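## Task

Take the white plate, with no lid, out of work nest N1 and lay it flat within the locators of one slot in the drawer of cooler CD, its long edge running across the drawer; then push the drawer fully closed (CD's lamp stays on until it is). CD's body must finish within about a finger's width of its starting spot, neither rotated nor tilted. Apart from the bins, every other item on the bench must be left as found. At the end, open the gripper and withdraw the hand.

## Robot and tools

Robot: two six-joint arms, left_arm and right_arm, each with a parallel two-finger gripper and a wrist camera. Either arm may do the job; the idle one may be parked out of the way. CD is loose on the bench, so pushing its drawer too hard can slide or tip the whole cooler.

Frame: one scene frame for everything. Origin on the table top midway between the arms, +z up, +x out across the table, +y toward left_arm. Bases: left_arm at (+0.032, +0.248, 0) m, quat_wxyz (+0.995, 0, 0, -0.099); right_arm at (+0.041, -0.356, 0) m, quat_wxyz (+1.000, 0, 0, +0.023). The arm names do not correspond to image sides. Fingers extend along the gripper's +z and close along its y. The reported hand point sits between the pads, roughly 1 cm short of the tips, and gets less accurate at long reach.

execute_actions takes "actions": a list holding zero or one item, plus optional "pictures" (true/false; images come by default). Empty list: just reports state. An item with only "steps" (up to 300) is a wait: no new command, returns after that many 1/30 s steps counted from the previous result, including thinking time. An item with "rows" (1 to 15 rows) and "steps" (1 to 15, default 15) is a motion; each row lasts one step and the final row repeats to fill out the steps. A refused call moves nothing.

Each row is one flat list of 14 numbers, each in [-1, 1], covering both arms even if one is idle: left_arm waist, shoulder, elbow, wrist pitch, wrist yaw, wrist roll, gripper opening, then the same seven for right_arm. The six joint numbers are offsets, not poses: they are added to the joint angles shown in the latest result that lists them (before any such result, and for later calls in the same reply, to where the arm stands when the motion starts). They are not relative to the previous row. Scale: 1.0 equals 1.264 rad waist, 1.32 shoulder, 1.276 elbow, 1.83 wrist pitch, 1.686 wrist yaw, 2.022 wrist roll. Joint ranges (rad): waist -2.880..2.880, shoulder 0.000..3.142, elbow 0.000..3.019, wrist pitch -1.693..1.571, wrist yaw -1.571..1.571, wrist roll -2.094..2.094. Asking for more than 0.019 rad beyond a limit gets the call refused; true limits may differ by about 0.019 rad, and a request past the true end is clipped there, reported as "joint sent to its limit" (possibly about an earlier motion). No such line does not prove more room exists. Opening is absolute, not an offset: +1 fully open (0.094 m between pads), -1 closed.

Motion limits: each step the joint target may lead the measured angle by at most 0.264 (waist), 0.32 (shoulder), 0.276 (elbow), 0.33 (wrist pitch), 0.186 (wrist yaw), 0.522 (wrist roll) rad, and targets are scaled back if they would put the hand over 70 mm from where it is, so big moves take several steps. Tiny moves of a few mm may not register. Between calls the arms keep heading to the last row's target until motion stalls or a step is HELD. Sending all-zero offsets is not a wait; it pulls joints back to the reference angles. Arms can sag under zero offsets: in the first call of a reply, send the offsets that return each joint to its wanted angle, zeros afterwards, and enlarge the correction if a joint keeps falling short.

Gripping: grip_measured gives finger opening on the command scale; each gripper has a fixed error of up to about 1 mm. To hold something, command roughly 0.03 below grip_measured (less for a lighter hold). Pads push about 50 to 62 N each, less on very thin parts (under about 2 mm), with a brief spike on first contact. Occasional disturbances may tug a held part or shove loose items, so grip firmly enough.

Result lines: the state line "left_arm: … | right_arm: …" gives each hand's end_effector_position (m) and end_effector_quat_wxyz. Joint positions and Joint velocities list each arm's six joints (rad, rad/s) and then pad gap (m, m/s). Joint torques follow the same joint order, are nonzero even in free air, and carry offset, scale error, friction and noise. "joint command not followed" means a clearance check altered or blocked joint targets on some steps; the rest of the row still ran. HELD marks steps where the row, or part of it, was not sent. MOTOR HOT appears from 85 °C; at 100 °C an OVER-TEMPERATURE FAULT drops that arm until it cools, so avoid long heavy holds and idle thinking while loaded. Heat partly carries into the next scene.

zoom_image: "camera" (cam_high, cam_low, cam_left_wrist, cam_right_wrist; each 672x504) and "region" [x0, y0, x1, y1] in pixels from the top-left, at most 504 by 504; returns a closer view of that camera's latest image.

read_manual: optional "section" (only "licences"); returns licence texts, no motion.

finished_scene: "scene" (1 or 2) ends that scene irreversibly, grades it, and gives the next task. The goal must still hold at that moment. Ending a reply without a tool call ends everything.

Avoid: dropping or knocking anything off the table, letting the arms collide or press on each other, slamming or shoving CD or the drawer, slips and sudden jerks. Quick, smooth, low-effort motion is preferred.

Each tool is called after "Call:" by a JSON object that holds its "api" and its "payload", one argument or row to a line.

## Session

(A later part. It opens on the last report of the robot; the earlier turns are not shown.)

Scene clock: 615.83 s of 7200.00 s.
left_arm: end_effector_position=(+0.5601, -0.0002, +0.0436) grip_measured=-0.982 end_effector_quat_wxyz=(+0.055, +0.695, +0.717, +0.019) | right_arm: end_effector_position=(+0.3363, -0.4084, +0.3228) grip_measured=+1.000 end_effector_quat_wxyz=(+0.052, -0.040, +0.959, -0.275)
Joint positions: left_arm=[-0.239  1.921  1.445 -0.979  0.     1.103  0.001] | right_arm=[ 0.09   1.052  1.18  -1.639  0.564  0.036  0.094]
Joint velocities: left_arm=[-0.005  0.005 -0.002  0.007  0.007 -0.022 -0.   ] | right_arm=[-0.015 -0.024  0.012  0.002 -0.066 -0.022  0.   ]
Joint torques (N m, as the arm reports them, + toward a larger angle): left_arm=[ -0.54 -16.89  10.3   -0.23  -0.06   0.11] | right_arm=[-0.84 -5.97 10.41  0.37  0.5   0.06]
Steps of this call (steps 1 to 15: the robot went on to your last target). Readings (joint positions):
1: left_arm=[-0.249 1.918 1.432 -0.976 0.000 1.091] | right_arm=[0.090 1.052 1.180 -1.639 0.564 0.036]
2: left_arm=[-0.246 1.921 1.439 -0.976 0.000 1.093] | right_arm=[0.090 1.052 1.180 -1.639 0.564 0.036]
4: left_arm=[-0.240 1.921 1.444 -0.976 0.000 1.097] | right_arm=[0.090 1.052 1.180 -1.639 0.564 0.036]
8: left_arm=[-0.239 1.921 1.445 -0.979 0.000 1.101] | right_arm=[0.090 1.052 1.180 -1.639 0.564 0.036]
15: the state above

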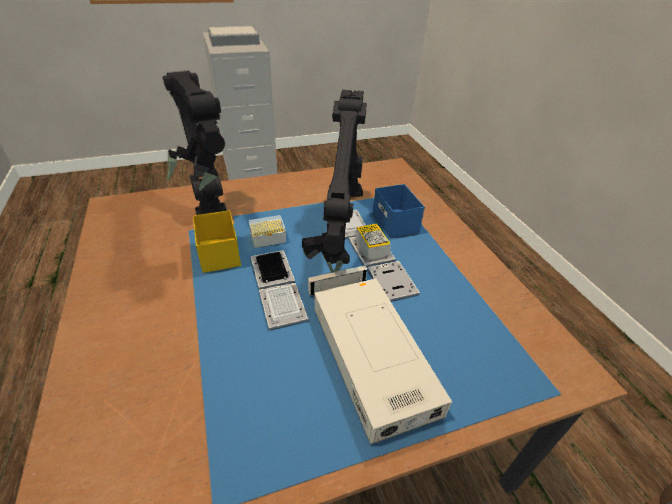

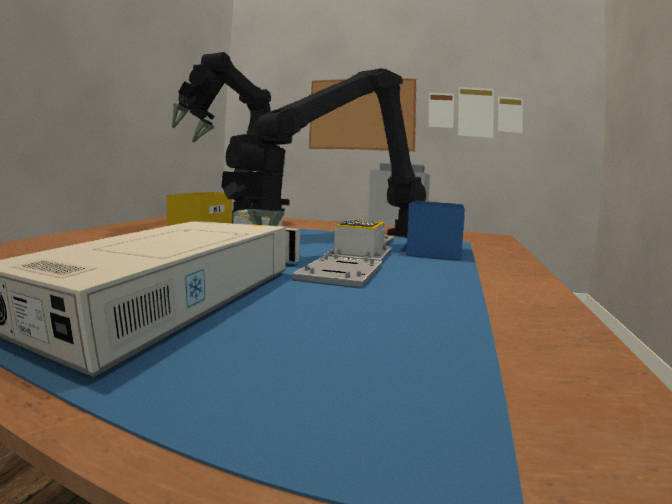

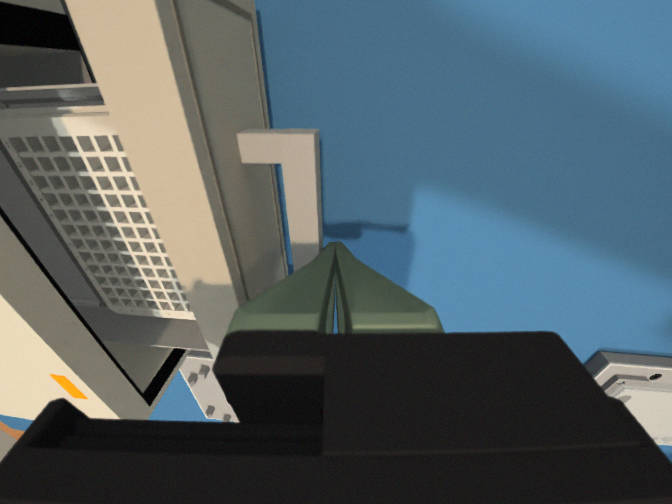

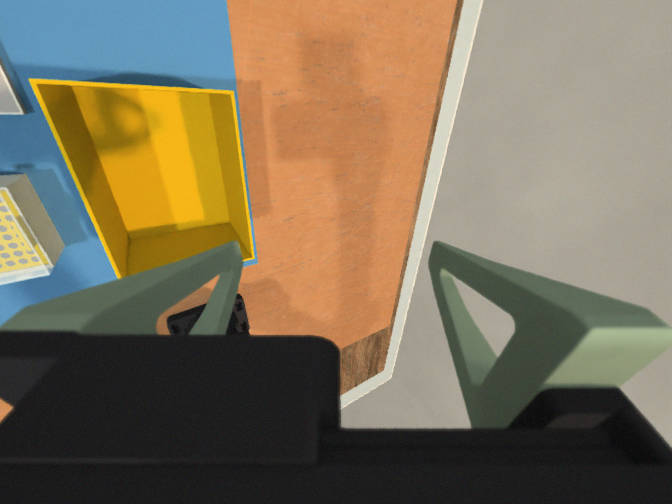

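Call:
{"api": "execute_actions", "payload": {
  "actions": [
    {"rows": [[0.0061,0.015,0.0469,-0.0073,0,0.0078,-1,0,0,0,0,0,0,1],[0.0069,0.018,0.0509,-0.0084,0,0.0084,-1,0,0,0,0,0,0,1],[0.0079,0.0217,0.0558,-0.0096,0,0.0091,-1,0,0,0,0,0,0,1],[0.0091,0.0259,0.0618,-0.0112,0,0.01,-1,0,0,0,0,0,0,1],[0.0105,0.0302,0.0688,-0.013,0,0.011,-1,0,0,0,0,0,0,1],[0.0121,0.035,0.0767,-0.015,0,0.0122,-1,0,0,0,0,0,0,1],[0.0136,0.0398,0.0847,-0.0171,0,0.0133,-1,0,0,0,0,0,0,1],[0.0154,0.0453,0.0937,-0.0194,0,0.0146,-1,0,0,0,0,0,0,1],[0.0172,0.0502,0.1026,-0.0217,0,0.0159,-1,0,0,0,0,0,0,1],[0.0188,0.055,0.1106,-0.0238,0,0.017,-1,0,0,0,0,0,0,1],[0.0204,0.0598,0.1185,-0.0258,0,0.0182,-1,0,0,0,0,0,0,1],[0.022,0.0641,0.1265,-0.0279,0,0.0193,-1,0,0,0,0,0,0,1],[0.0233,0.0677,0.1335,-0.0297,0,0.0203,-1,0,0,0,0,0,0,1],[0.0245,0.0702,0.1394,-0.0312,0,0.0212,-1,0,0,0,0,0,0,1],[0.0253,0.072,0.1434,-0.0322,0,0.0218,-1,0,0,0,0,0,0,1]], "steps": 15}
  ],
  "pictures": false
}}

Call:
{"api": "execute_actions", "payload": {
  "actions": [
    {"steps": 15}
  ]
}}

Scene clock: 628.10 s of 7200.00 s.
left_arm: end_effector_position=(+0.5896, -0.0024, +0.0434) grip_measured=-0.982 end_effector_quat_wxyz=(+0.052, +0.696, +0.716, +0.019) | right_arm: end_effector_position=(+0.3363, -0.4084, +0.3228) grip_measured=+1.000 end_effector_quat_wxyz=(+0.052, -0.040, +0.959, -0.275)
Joint positions: left_arm=[-0.222  1.989  1.554 -1.024  0.     1.122  0.001] | right_arm=[ 0.09   1.052  1.18  -1.639  0.564  0.036  0.094]
Joint velocities: left_arm=[ 0.063  0.151  0.252 -0.032  0.066  0.125 -0.   ] | right_arm=[ 0.005 -0.005  0.002 -0.012  0.066  0.022  0.   ]
Joint torques (N m, as the arm reports them, + toward a larger angle): left_arm=[  0.14 -17.96  10.85  -0.16  -0.07   0.13] | right_arm=[-0.74 -5.83 10.42  0.36  0.51  0.07]
Steps of this call (steps 1 to 15: the robot went on to your last target; steps 16 to 90: nothing new was sent; then 8.77 s passed at rest; steps 91 to 105: all 15 steps of this action). Readings (joint positions):
91: left_arm=[-0.239 1.921 1.445 -0.979 0.000 1.103] | right_arm=[0.090 1.052 1.180 -1.639 0.564 0.036]
92: left_arm=[-0.239 1.921 1.446 -0.979 0.000 1.104] | right_arm=[0.090 1.052 1.180 -1.639 0.564 0.036]
94: left_arm=[-0.239 1.924 1.451 -0.984 0.000 1.105] | right_arm=[0.090 1.052 1.180 -1.639 0.564 0.036]
98: left_arm=[-0.237 1.941 1.478 -1.003 0.000 1.109] | right_arm=[0.090 1.052 1.180 -1.639 0.564 0.036]
105: the state above

Scene clock: 628.60 s of 7200.00 s.
left_arm: end_effector_position=(+0.5960, -0.0001, +0.0444) grip_measured=-0.982 end_effector_quat_wxyz=(+0.055, +0.696, +0.715, +0.020) | right_arm: end_effector_position=(+0.3363, -0.4084, +0.3228) grip_measured=+1.000 end_effector_quat_wxyz=(+0.052, -0.040, +0.959, -0.275)
Joint positions: left_arm=[-0.214  1.997  1.569 -1.025  0.     1.131  0.001] | right_arm=[ 0.09   1.052  1.18  -1.639  0.564  0.036  0.094]
Joint velocities: left_arm=[-0.005  0.005 -0.002 -0.002  0.037 -0.022 -0.   ] | right_arm=[-0.015  0.005 -0.017 -0.012  0.022  0.066  0.   ]
Joint torques (N m, as the arm reports them, + toward a larger angle): left_arm=[ -0.37 -18.09  10.9   -0.18  -0.05   0.09] | right_arm=[-0.84 -5.93 10.44  0.37  0.51  0.06]
Steps of this call (steps 1 to 15: the robot went on to your last target). Readings (joint positions):
1: left_arm=[-0.220 1.994 1.561 -1.024 0.000 1.124] | right_arm=[0.090 1.052 1.180 -1.639 0.564 0.036]
2: left_arm=[-0.217 1.996 1.566 -1.024 0.000 1.126] | right_arm=[0.090 1.052 1.180 -1.639 0.564 0.036]
4: left_arm=[-0.215 1.997 1.569 -1.024 0.000 1.127] | right_arm=[0.090 1.052 1.180 -1.639 0.564 0.036]
8: left_arm=[-0.214 1.997 1.569 -1.025 0.000 1.130] | right_arm=[0.090 1.052 1.180 -1.639 0.564 0.036]
15: the state above

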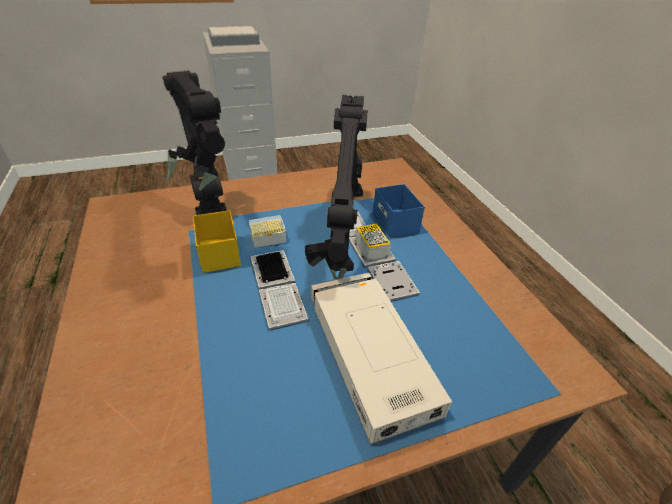

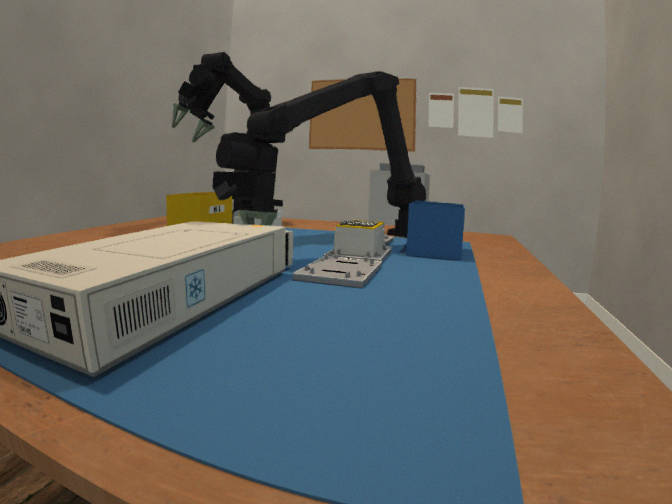

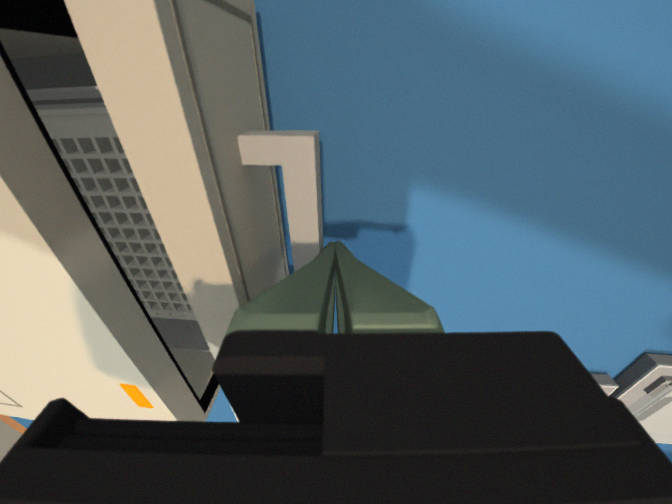

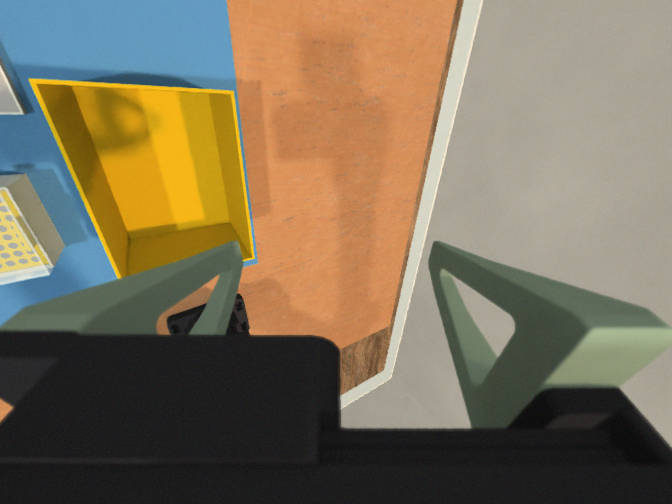

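Call:
{"api": "execute_actions", "payload": {
  "actions": [
    {"rows": [[0.0069,0.0162,0.0493,-0.0074,0,0.0078,-1,0,0,0,0,0,0,1],[0.0075,0.0179,0.0523,-0.0082,0,0.0081,-1,0,0,0,0,0,0,1],[0.0081,0.0197,0.0553,-0.0091,0,0.0085,-1,0,0,0,0,0,0,1],[0.0086,0.0215,0.0584,-0.0099,0,0.0089,-1,0,0,0,0,0,0,1],[0.0092,0.0232,0.0614,-0.0107,0,0.0092,-1,0,0,0,0,0,0,1],[0.0098,0.025,0.0644,-0.0116,0,0.0096,-1,0,0,0,0,0,0,1],[0.0104,0.0268,0.0675,-0.0124,0,0.01,-1,0,0,0,0,0,0,1],[0.011,0.0285,0.0705,-0.0133,0,0.0103,-1,0,0,0,0,0,0,1],[0.0116,0.0303,0.0735,-0.0141,0,0.0107,-1,0,0,0,0,0,0,1],[0.0121,0.0321,0.0765,-0.0149,0,0.011,-1,0,0,0,0,0,0,1],[0.0127,0.0338,0.0796,-0.0158,0,0.0114,-1,0,0,0,0,0,0,1],[0.0133,0.0356,0.0826,-0.0166,0,0.0118,-1,0,0,0,0,0,0,1],[0.0139,0.0374,0.0856,-0.0174,0,0.0121,-1,0,0,0,0,0,0,1],[0.0145,0.0391,0.0887,-0.0183,0,0.0125,-1,0,0,0,0,0,0,1],[0.015,0.0409,0.0917,-0.0191,0,0.0129,-1,0,0,0,0,0,0,1]], "steps": 15}
  ],
  "pictures": false
}}

Call:
{"api": "execute_actions", "payload": {
  "actions": [
    {"steps": 15}
  ]
}}

Scene clock: 638.00 s of 7200.00 s.
left_arm: end_effector_position=(+0.6064, -0.0002, +0.0451) grip_measured=-0.982 end_effector_quat_wxyz=(+0.052, +0.696, +0.716, +0.020) | right_arm: end_effector_position=(+0.3363, -0.4084, +0.3228) grip_measured=+1.000 end_effector_quat_wxyz=(+0.052, -0.040, +0.959, -0.275)
Joint positions: left_arm=[-0.207  2.023  1.613 -1.05   0.     1.137  0.001] | right_arm=[ 0.09   1.052  1.18  -1.639  0.564  0.036  0.094]
Joint velocities: left_arm=[ 0.005  0.073  0.134 -0.017  0.007  0.007  0.   ] | right_arm=[-0.005 -0.015 -0.002  0.007 -0.037  0.007  0.   ]
Joint torques (N m, as the arm reports them, + toward a larger angle): left_arm=[  0.24 -17.98  11.14  -0.05  -0.05   0.1 ] | right_arm=[-0.74 -5.9  10.41  0.34  0.5   0.06]
Steps of this call (steps 1 to 15: the robot went on to your last target; steps 16 to 90: nothing new was sent; then 5.90 s passed at rest; steps 91 to 105: all 15 steps of this action). Readings (joint positions):
91: left_arm=[-0.214 1.997 1.569 -1.025 0.000 1.131] | right_arm=[0.090 1.052 1.180 -1.639 0.564 0.036]
92: left_arm=[-0.214 1.997 1.569 -1.026 0.000 1.132] | right_arm=[0.090 1.052 1.180 -1.639 0.564 0.036]
94: left_arm=[-0.214 1.998 1.572 -1.030 0.000 1.132] | right_arm=[0.090 1.052 1.180 -1.639 0.564 0.036]
98: left_arm=[-0.213 2.005 1.584 -1.041 0.000 1.133] | right_arm=[0.090 1.052 1.180 -1.639 0.564 0.036]
105: the state above

Scene clock: 638.50 s of 7200.00 s.
left_arm: end_effector_position=(+0.6096, -0.0000, +0.0453) grip_measured=-0.982 end_effector_quat_wxyz=(+0.053, +0.697, +0.715, +0.020) | right_arm: end_effector_position=(+0.3363, -0.4084, +0.3228) grip_measured=+1.000 end_effector_quat_wxyz=(+0.052, -0.040, +0.959, -0.275)
Joint positions: left_arm=[-0.205  2.028  1.622 -1.051  0.     1.141  0.001] | right_arm=[ 0.09   1.052  1.18  -1.639  0.564  0.036  0.094]
Joint velocities: left_arm=[-0.015 -0.005  0.002 -0.007 -0.022 -0.051 -0.001] | right_arm=[ 0.005  0.005 -0.002 -0.012 -0.007 -0.022  0.   ]
Joint torques (N m, as the arm reports them, + toward a larger angle): left_arm=[  0.27 -18.06  11.18  -0.09  -0.05   0.1 ] | right_arm=[-0.74 -5.91 10.42  0.37  0.5   0.06]
Steps of this call (steps 1 to 15: the robot went on to your last target). Readings (joint positions):
1: left_arm=[-0.207 2.025 1.617 -1.051 0.000 1.138] | right_arm=[0.090 1.052 1.180 -1.639 0.564 0.036]
2: left_arm=[-0.206 2.026 1.619 -1.051 0.000 1.138] | right_arm=[0.090 1.052 1.180 -1.639 0.564 0.036]
4: left_arm=[-0.206 2.028 1.622 -1.051 0.000 1.139] | right_arm=[0.090 1.052 1.180 -1.639 0.564 0.036]
8: left_arm=[-0.205 2.028 1.622 -1.051 0.000 1.140] | right_arm=[0.090 1.052 1.180 -1.639 0.564 0.036]
15: the state above
All arms were judged still, so your last target was given up. Only a new action makes them travel on or press farther. Fingers that are still opening or closing keep moving.

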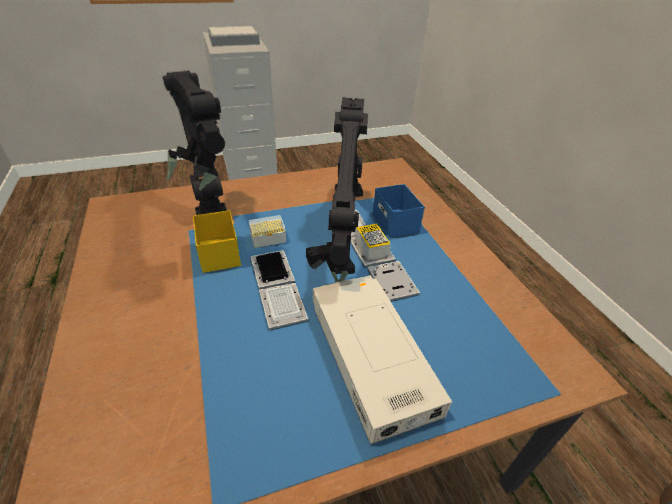

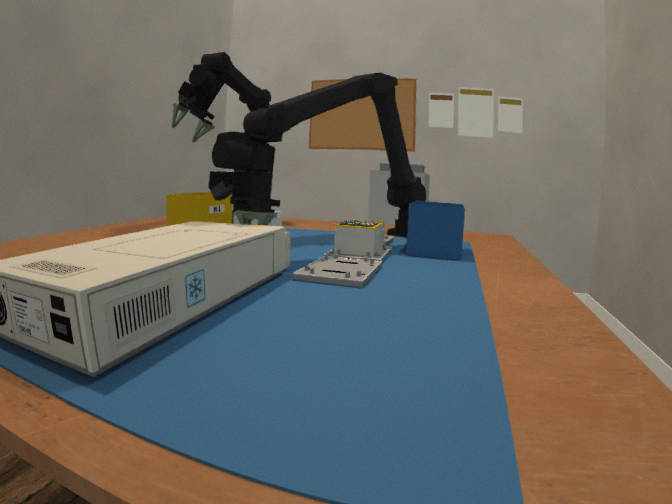

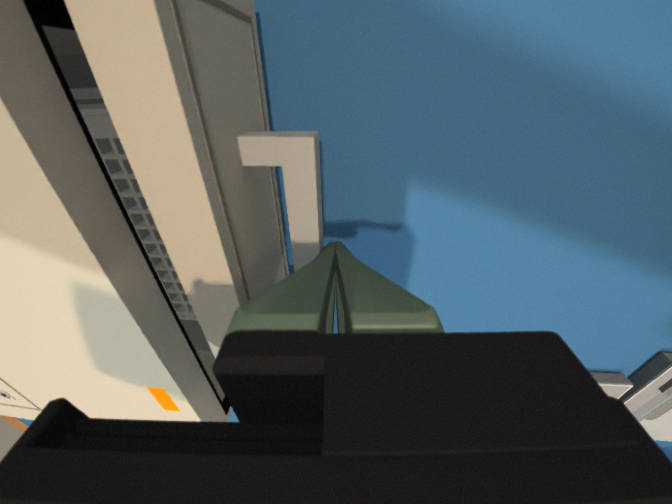

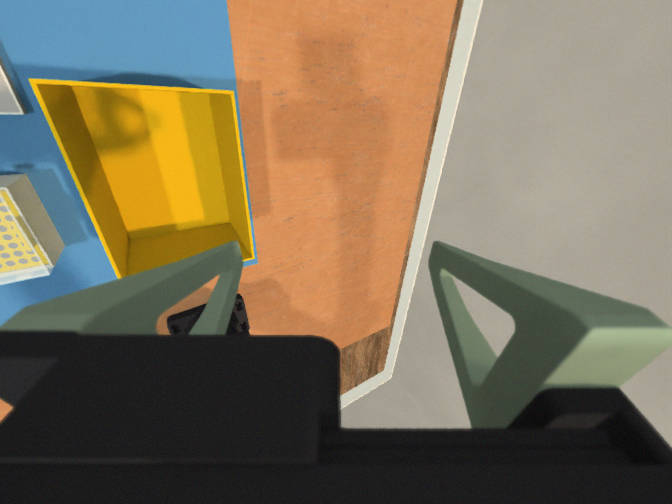

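Call:
{"api": "execute_actions", "payload": {
  "actions": [
    {"rows": [[0.0083,0.0185,0.052,-0.003,0,0.0076,-1,0,0,0,0,0,0,1],[0.0086,0.0196,0.0539,-0.0033,0,0.0079,-1,0,0,0,0,0,0,1],[0.009,0.0208,0.0558,-0.0036,0,0.0081,-1,0,0,0,0,0,0,1],[0.0094,0.0219,0.0577,-0.0039,0,0.0083,-1,0,0,0,0,0,0,1],[0.0098,0.023,0.0596,-0.0042,0,0.0086,-1,0,0,0,0,0,0,1],[0.0101,0.0241,0.0614,-0.0045,0,0.0088,-1,0,0,0,0,0,0,1],[0.0105,0.0252,0.0633,-0.0048,0,0.009,-1,0,0,0,0,0,0,1],[0.0109,0.0263,0.0652,-0.0051,0,0.0093,-1,0,0,0,0,0,0,1],[0.0112,0.0274,0.0671,-0.0054,0,0.0095,-1,0,0,0,0,0,0,1],[0.0116,0.0285,0.069,-0.0057,0,0.0097,-1,0,0,0,0,0,0,1],[0.012,0.0296,0.0708,-0.006,0,0.01,-1,0,0,0,0,0,0,1],[0.0123,0.0308,0.0727,-0.0063,0,0.0102,-1,0,0,0,0,0,0,1],[0.0127,0.0319,0.0746,-0.0066,0,0.0104,-1,0,0,0,0,0,0,1],[0.0131,0.033,0.0765,-0.0069,0,0.0107,-1,0,0,0,0,0,0,1],[0.0134,0.0341,0.0784,-0.0072,0,0.0109,-1,0,0,0,0,0,0,1]], "steps": 15}
  ],
  "pictures": false
}}

Call:
{"api": "execute_actions", "payload": {
  "actions": [
    {"steps": 15}
  ]
}}

Scene clock: 646.07 s of 7200.00 s.
left_arm: end_effector_position=(+0.6193, -0.0005, +0.0454) grip_measured=-0.982 end_effector_quat_wxyz=(+0.057, +0.696, +0.715, +0.022) | right_arm: end_effector_position=(+0.3363, -0.4084, +0.3228) grip_measured=+1.000 end_effector_quat_wxyz=(+0.052, -0.040, +0.959, -0.275)
Joint positions: left_arm=[-0.2    2.046  1.651 -1.055  0.     1.145  0.001] | right_arm=[ 0.09   1.052  1.18  -1.639  0.564  0.036  0.094]
Joint velocities: left_arm=[-0.005  0.044  0.1    0.002  0.051  0.022  0.002] | right_arm=[-0.005 -0.005 -0.017 -0.002 -0.125 -0.007  0.   ]
Joint torques (N m, as the arm reports them, + toward a larger angle): left_arm=[ -0.02 -18.62  11.18  -0.09  -0.05   0.08] | right_arm=[-0.74 -6.02 10.42  0.37  0.51  0.05]
Steps of this call (steps 1 to 90: nothing new was sent; then 4.07 s passed at rest; steps 91 to 105: all 15 steps of this action). Readings (joint positions):
91: left_arm=[-0.205 2.028 1.622 -1.051 0.000 1.141] | right_arm=[0.090 1.052 1.180 -1.639 0.564 0.036]
92: left_arm=[-0.205 2.028 1.622 -1.051 0.000 1.141] | right_arm=[0.090 1.052 1.180 -1.639 0.564 0.036]
94: left_arm=[-0.205 2.029 1.624 -1.051 0.000 1.141] | right_arm=[0.090 1.052 1.180 -1.639 0.564 0.036]
98: left_arm=[-0.204 2.034 1.633 -1.053 0.000 1.142] | right_arm=[0.090 1.052 1.180 -1.639 0.564 0.036]
105: the state above

Scene clock: 646.57 s of 7200.00 s.
left_arm: end_effector_position=(+0.6211, -0.0005, +0.0457) grip_measured=-0.982 end_effector_quat_wxyz=(+0.057, +0.696, +0.715, +0.022) | right_arm: end_effector_position=(+0.3363, -0.4084, +0.3228) grip_measured=+1.000 end_effector_quat_wxyz=(+0.052, -0.040, +0.959, -0.275)
Joint positions: left_arm=[-0.199  2.049  1.657 -1.056  0.001  1.146  0.001] | right_arm=[ 0.09   1.052  1.18  -1.639  0.564  0.036  0.094]
Joint velocities: left_arm=[-0.024  0.005 -0.012  0.022  0.051 -0.022 -0.001] | right_arm=[-0.015 -0.005 -0.007 -0.002 -0.095 -0.022  0.   ]
Joint torques (N m, as the arm reports them, + toward a larger angle): left_arm=[  0.12 -18.38  11.2   -0.04  -0.07   0.11] | right_arm=[-0.83 -5.96 10.4   0.37  0.51  0.06]
Steps of this call (steps 1 to 15: the robot went on to your last target). Readings (joint positions):
1: left_arm=[-0.199 2.048 1.655 -1.055 0.000 1.145] | right_arm=[0.090 1.052 1.180 -1.639 0.564 0.036]
2: left_arm=[-0.199 2.049 1.657 -1.056 0.001 1.145] | right_arm=[0.090 1.052 1.180 -1.639 0.564 0.036]
4: left_arm=[-0.199 2.049 1.657 -1.056 0.001 1.146] | right_arm=[0.090 1.052 1.180 -1.639 0.564 0.036]
8: left_arm=[-0.199 2.049 1.657 -1.056 0.001 1.146] | right_arm=[0.090 1.052 1.180 -1.639 0.564 0.036]
15: the state above
All arms were judged still, so your last target was given up. Only a new action makes them travel on or press farther. Fingers that are still opening or closing keep moving.

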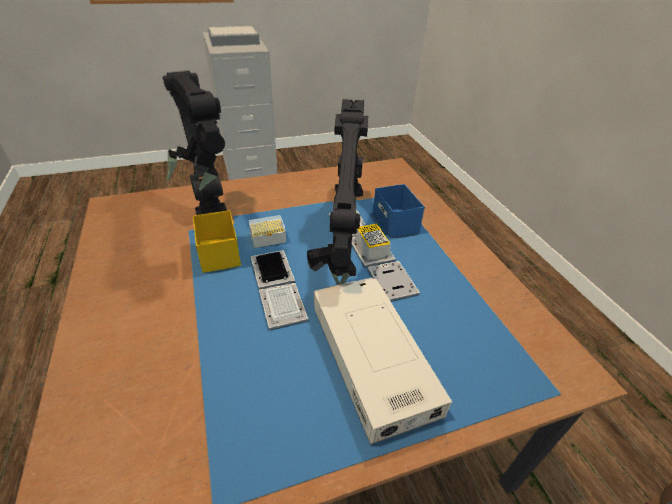

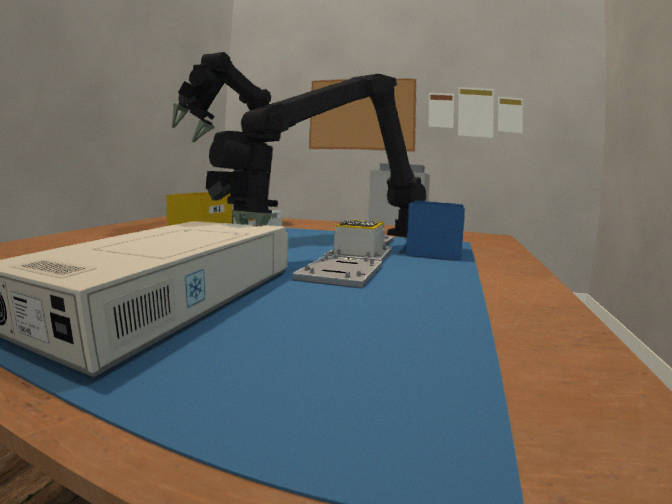

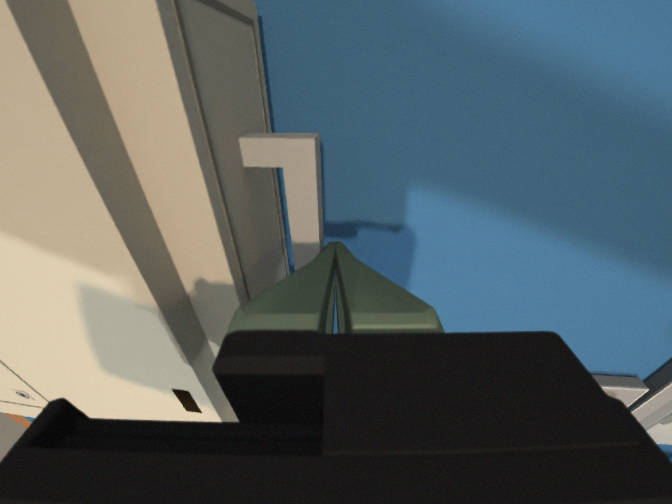

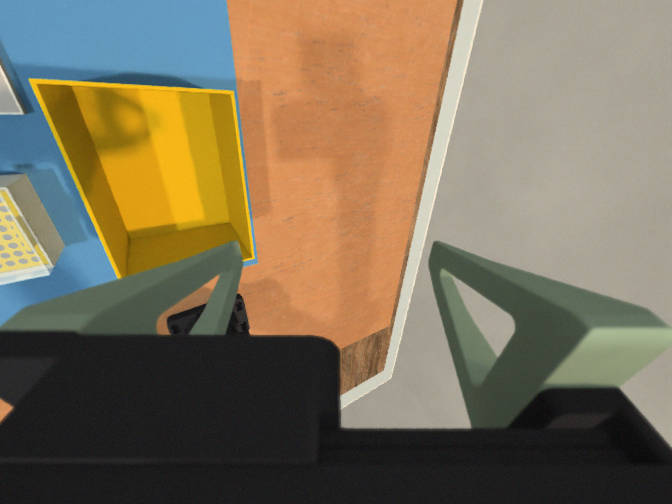

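Call:
{"api": "execute_actions", "payload": {
  "actions": [
    {"rows": [[0,-0.004,0.02,-0.0142,0,0,-1,0,0,0,0,0,0,1],[0,-0.0155,-0.005,-0.0208,0,0,-1,0,0,0,0,0,0,1],[0,-0.0231,-0.0221,-0.0273,0,0,-1,0,0,0,0,0,0,1],[0,-0.0326,-0.0292,-0.0339,0,0,-1,0,0,0,0,0,0,1],[0,-0.0439,-0.0376,-0.0404,0,0,-1,0,0,0,0,0,0,1],[0,-0.0572,-0.0475,-0.0462,0,0,-1,0,0,0,0,0,0,1],[0,-0.0705,-0.0574,-0.0519,0,0,-1,0,0,0,0,0,0,1],[0,-0.0856,-0.0687,-0.0577,0,0,-1,0,0,0,0,0,0,1],[0,-0.1008,-0.0799,-0.0634,0,0,-1,0,0,0,0,0,0,1],[0,-0.1159,-0.0912,-0.0683,0,0,-1,0,0,0,0,0,0,1],[0,-0.133,-0.1039,-0.0732,0,0,-1,0,0,0,0,0,0,1],[0,-0.1481,-0.1152,-0.0781,0,0,-1,0,0,0,0,0,0,1],[0,-0.1633,-0.1265,-0.0822,0,0,-1,0,0,0,0,0,0,1],[0,-0.1803,-0.1392,-0.0863,0,0,-1,0,0,0,0,0,0,1],[0,-0.1955,-0.1505,-0.0896,0,0,-1,0,0,0,0,0,0,1]], "steps": 15}
  ],
  "pictures": false
}}

Call:
{"api": "execute_actions", "payload": {
  "actions": [
    {"rows": [[0,-0.05,-0.045,-0.015,0,0,-1,0,0,0,0,0,0,1],[0,-0.066,-0.057,-0.02,0,0,-1,0,0,0,0,0,0,1],[0,-0.082,-0.069,-0.025,0,0,-1,0,0,0,0,0,0,1],[0,-0.098,-0.081,-0.03,0,0,-1,0,0,0,0,0,0,1],[0,-0.114,-0.093,-0.035,0,0,-1,0,0,0,0,0,0,1],[0,-0.129,-0.104,-0.039,0,0,-1,0,0,0,0,0,0,1],[0,-0.143,-0.115,-0.043,0,0,-1,0,0,0,0,0,0,1],[0,-0.156,-0.125,-0.047,0,0,-1,0,0,0,0,0,0,1],[0,-0.168,-0.134,-0.05,0,0,-1,0,0,0,0,0,0,1],[0,-0.179,-0.142,-0.053,0,0,-1,0,0,0,0,0,0,1],[0,-0.188,-0.149,-0.056,0,0,-1,0,0,0,0,0,0,1],[0,-0.196,-0.155,-0.058,0,0,-1,0,0,0,0,0,0,1],[0,-0.202,-0.16,-0.06,0,0,-1,0,0,0,0,0,0,1],[0,-0.206,-0.163,-0.061,0,0,-1,0,0,0,0,0,0,1],[0,-0.208,-0.165,-0.062,0,0,-1,0,0,0,0,0,0,1]], "steps": 15}
  ],
  "pictures": false
}}

Call:
{"api": "execute_actions", "payload": {
  "actions": [
    {"steps": 12}
  ]
}}

Scene clock: 662.13 s of 7200.00 s.
left_arm: end_effector_position=(+0.5461, +0.0310, +0.1031) grip_measured=-0.982 end_effector_quat_wxyz=(+0.017, +0.697, +0.716, +0.006) | right_arm: end_effector_position=(+0.3363, -0.4084, +0.3228) grip_measured=+1.000 end_effector_quat_wxyz=(+0.052, -0.040, +0.959, -0.275)
Joint positions: left_arm=[-0.199  1.844  1.503 -1.193  0.001  1.146  0.001] | right_arm=[ 0.09   1.052  1.18  -1.639  0.564  0.036  0.094]
Joint velocities: left_arm=[-0.005 -0.757 -0.369 -0.222 -0.081 -0.037 -0.   ] | right_arm=[-0.005 -0.005 -0.002 -0.007 -0.007 -0.037  0.   ]
Joint torques (N m, as the arm reports them, + toward a larger angle): left_arm=[ -0.92 -18.2    6.26  -0.37  -0.06  -0.08] | right_arm=[-0.8  -5.93 10.42  0.37  0.51  0.06]
Steps of this call (steps 1 to 90: nothing new was sent; then 12.07 s passed at rest; steps 91 to 105: all 15 steps of this action). Readings (joint positions):
91: left_arm=[-0.199 2.049 1.657 -1.059 0.001 1.146] | right_arm=[0.090 1.052 1.180 -1.639 0.564 0.036]
92: left_arm=[-0.199 2.048 1.657 -1.064 0.001 1.146] | right_arm=[0.090 1.052 1.180 -1.639 0.564 0.036]
94: left_arm=[-0.199 2.042 1.650 -1.082 0.001 1.146] | right_arm=[0.090 1.052 1.180 -1.639 0.564 0.036]
98: left_arm=[-0.199 1.998 1.602 -1.127 0.001 1.146] | right_arm=[0.090 1.052 1.180 -1.639 0.564 0.036]
105: the state above

Scene clock: 662.63 s of 7200.00 s.
left_arm: end_effector_position=(+0.4601, +0.0671, +0.1634) grip_measured=-0.982 end_effector_quat_wxyz=(+0.007, +0.698, +0.717, +0.003) | right_arm: end_effector_position=(+0.3363, -0.4084, +0.3228) grip_measured=+1.000 end_effector_quat_wxyz=(+0.052, -0.040, +0.959, -0.275)
Joint positions: left_arm=[-0.199  1.578  1.314 -1.292  0.001  1.146  0.001] | right_arm=[ 0.09   1.052  1.18  -1.639  0.564  0.036  0.094]
Joint velocities: left_arm=[-0.015 -0.19  -0.129 -0.081 -0.022  0.007  0.   ] | right_arm=[-0.015 -0.015 -0.017  0.002  0.022  0.037  0.   ]
Joint torques (N m, as the arm reports them, + toward a larger angle): left_arm=[ -0.58 -13.44   6.54  -0.13  -0.04  -0.07] | right_arm=[-0.71 -5.95 10.43  0.38  0.51  0.06]
Steps of this call (steps 1 to 15: all 15 steps of this action). Readings (joint positions):
1: left_arm=[-0.199 1.819 1.489 -1.199 0.001 1.146] | right_arm=[0.090 1.052 1.180 -1.639 0.564 0.036]
2: left_arm=[-0.199 1.794 1.475 -1.204 0.001 1.146] | right_arm=[0.090 1.052 1.180 -1.639 0.564 0.036]
4: left_arm=[-0.199 1.747 1.446 -1.219 0.001 1.146] | right_arm=[0.090 1.052 1.180 -1.639 0.564 0.036]
8: left_arm=[-0.199 1.666 1.385 -1.252 0.001 1.146] | right_arm=[0.090 1.052 1.180 -1.639 0.564 0.036]
15: the state above

Scene clock: 663.03 s of 7200.00 s.
left_arm: end_effector_position=(+0.4568, +0.0684, +0.1650) grip_measured=-0.982 end_effector_quat_wxyz=(+0.007, +0.698, +0.717, +0.002) | right_arm: end_effector_position=(+0.3363, -0.4084, +0.3228) grip_measured=+1.000 end_effector_quat_wxyz=(+0.052, -0.040, +0.959, -0.275)
Joint positions: left_arm=[-0.199  1.569  1.308 -1.296  0.001  1.146  0.001] | right_arm=[ 0.09   1.052  1.18  -1.639  0.564  0.036  0.094]
Joint velocities: left_arm=[-0.024  0.005 -0.002  0.012 -0.007 -0.051 -0.001] | right_arm=[-0.005  0.005  0.012 -0.007  0.081 -0.007  0.   ]
Joint torques (N m, as the arm reports them, + toward a larger angle): left_arm=[ -0.65 -13.26   6.41  -0.37  -0.05  -0.06] | right_arm=[-0.75 -5.78 10.43  0.37  0.5   0.05]
Steps of this call (steps 1 to 12: the robot went on to your last target). Readings (joint positions):
1: left_arm=[-0.199 1.572 1.311 -1.294 0.001 1.146] | right_arm=[0.090 1.052 1.180 -1.639 0.564 0.036]
2: left_arm=[-0.199 1.569 1.309 -1.296 0.001 1.146] | right_arm=[0.090 1.052 1.180 -1.639 0.564 0.036]
4: left_arm=[-0.199 1.569 1.309 -1.296 0.001 1.146] | right_arm=[0.090 1.052 1.180 -1.639 0.564 0.036]
8: left_arm=[-0.199 1.569 1.308 -1.296 0.001 1.146] | right_arm=[0.090 1.052 1.180 -1.639 0.564 0.036]
12: the state above

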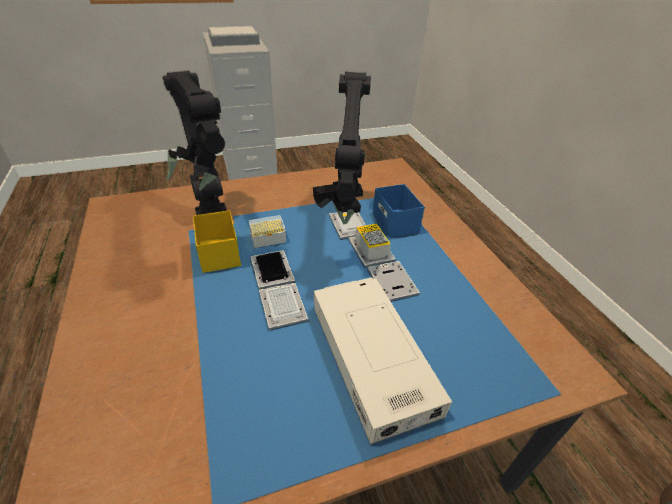

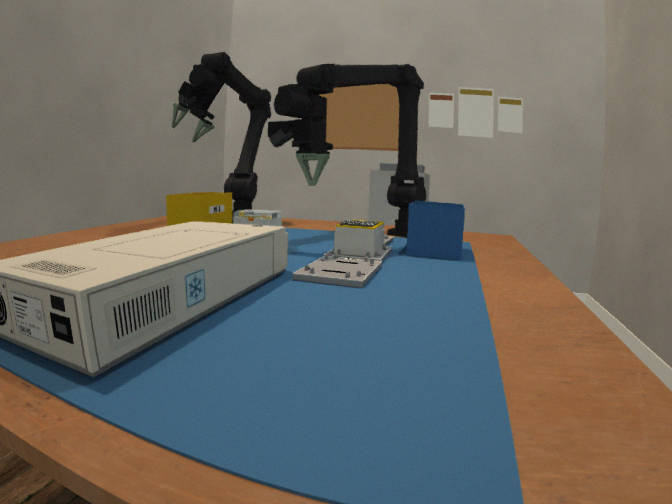

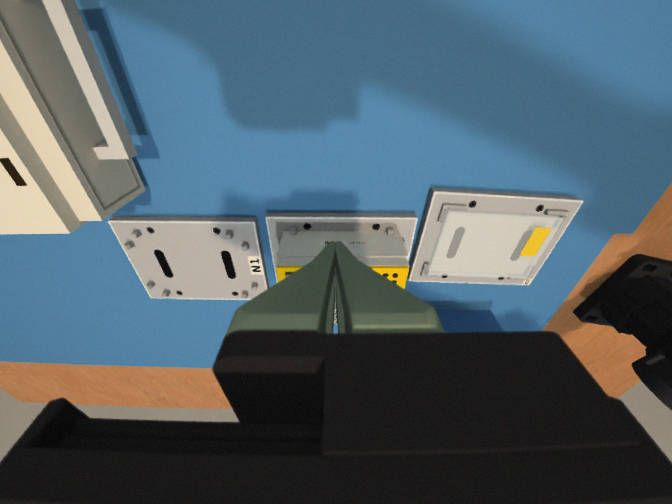

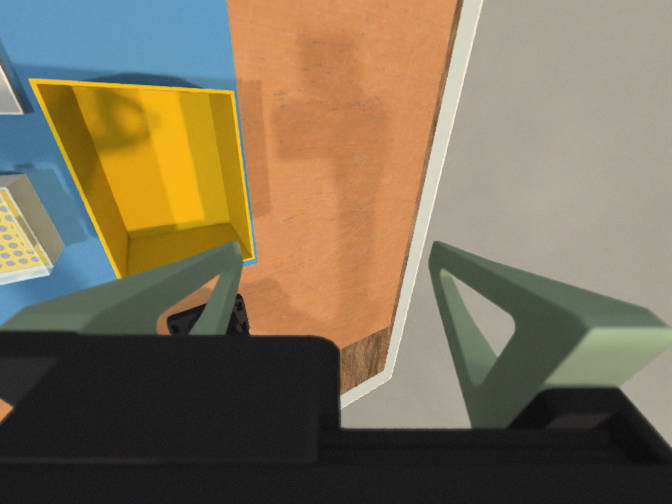

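The lamp is off, the drawer is shut, the housing has not moved and the arm is clear.

Call:
{"api": "finished_scene", "payload": {
  "scene": 1
}}

The scene is finished: the task was done.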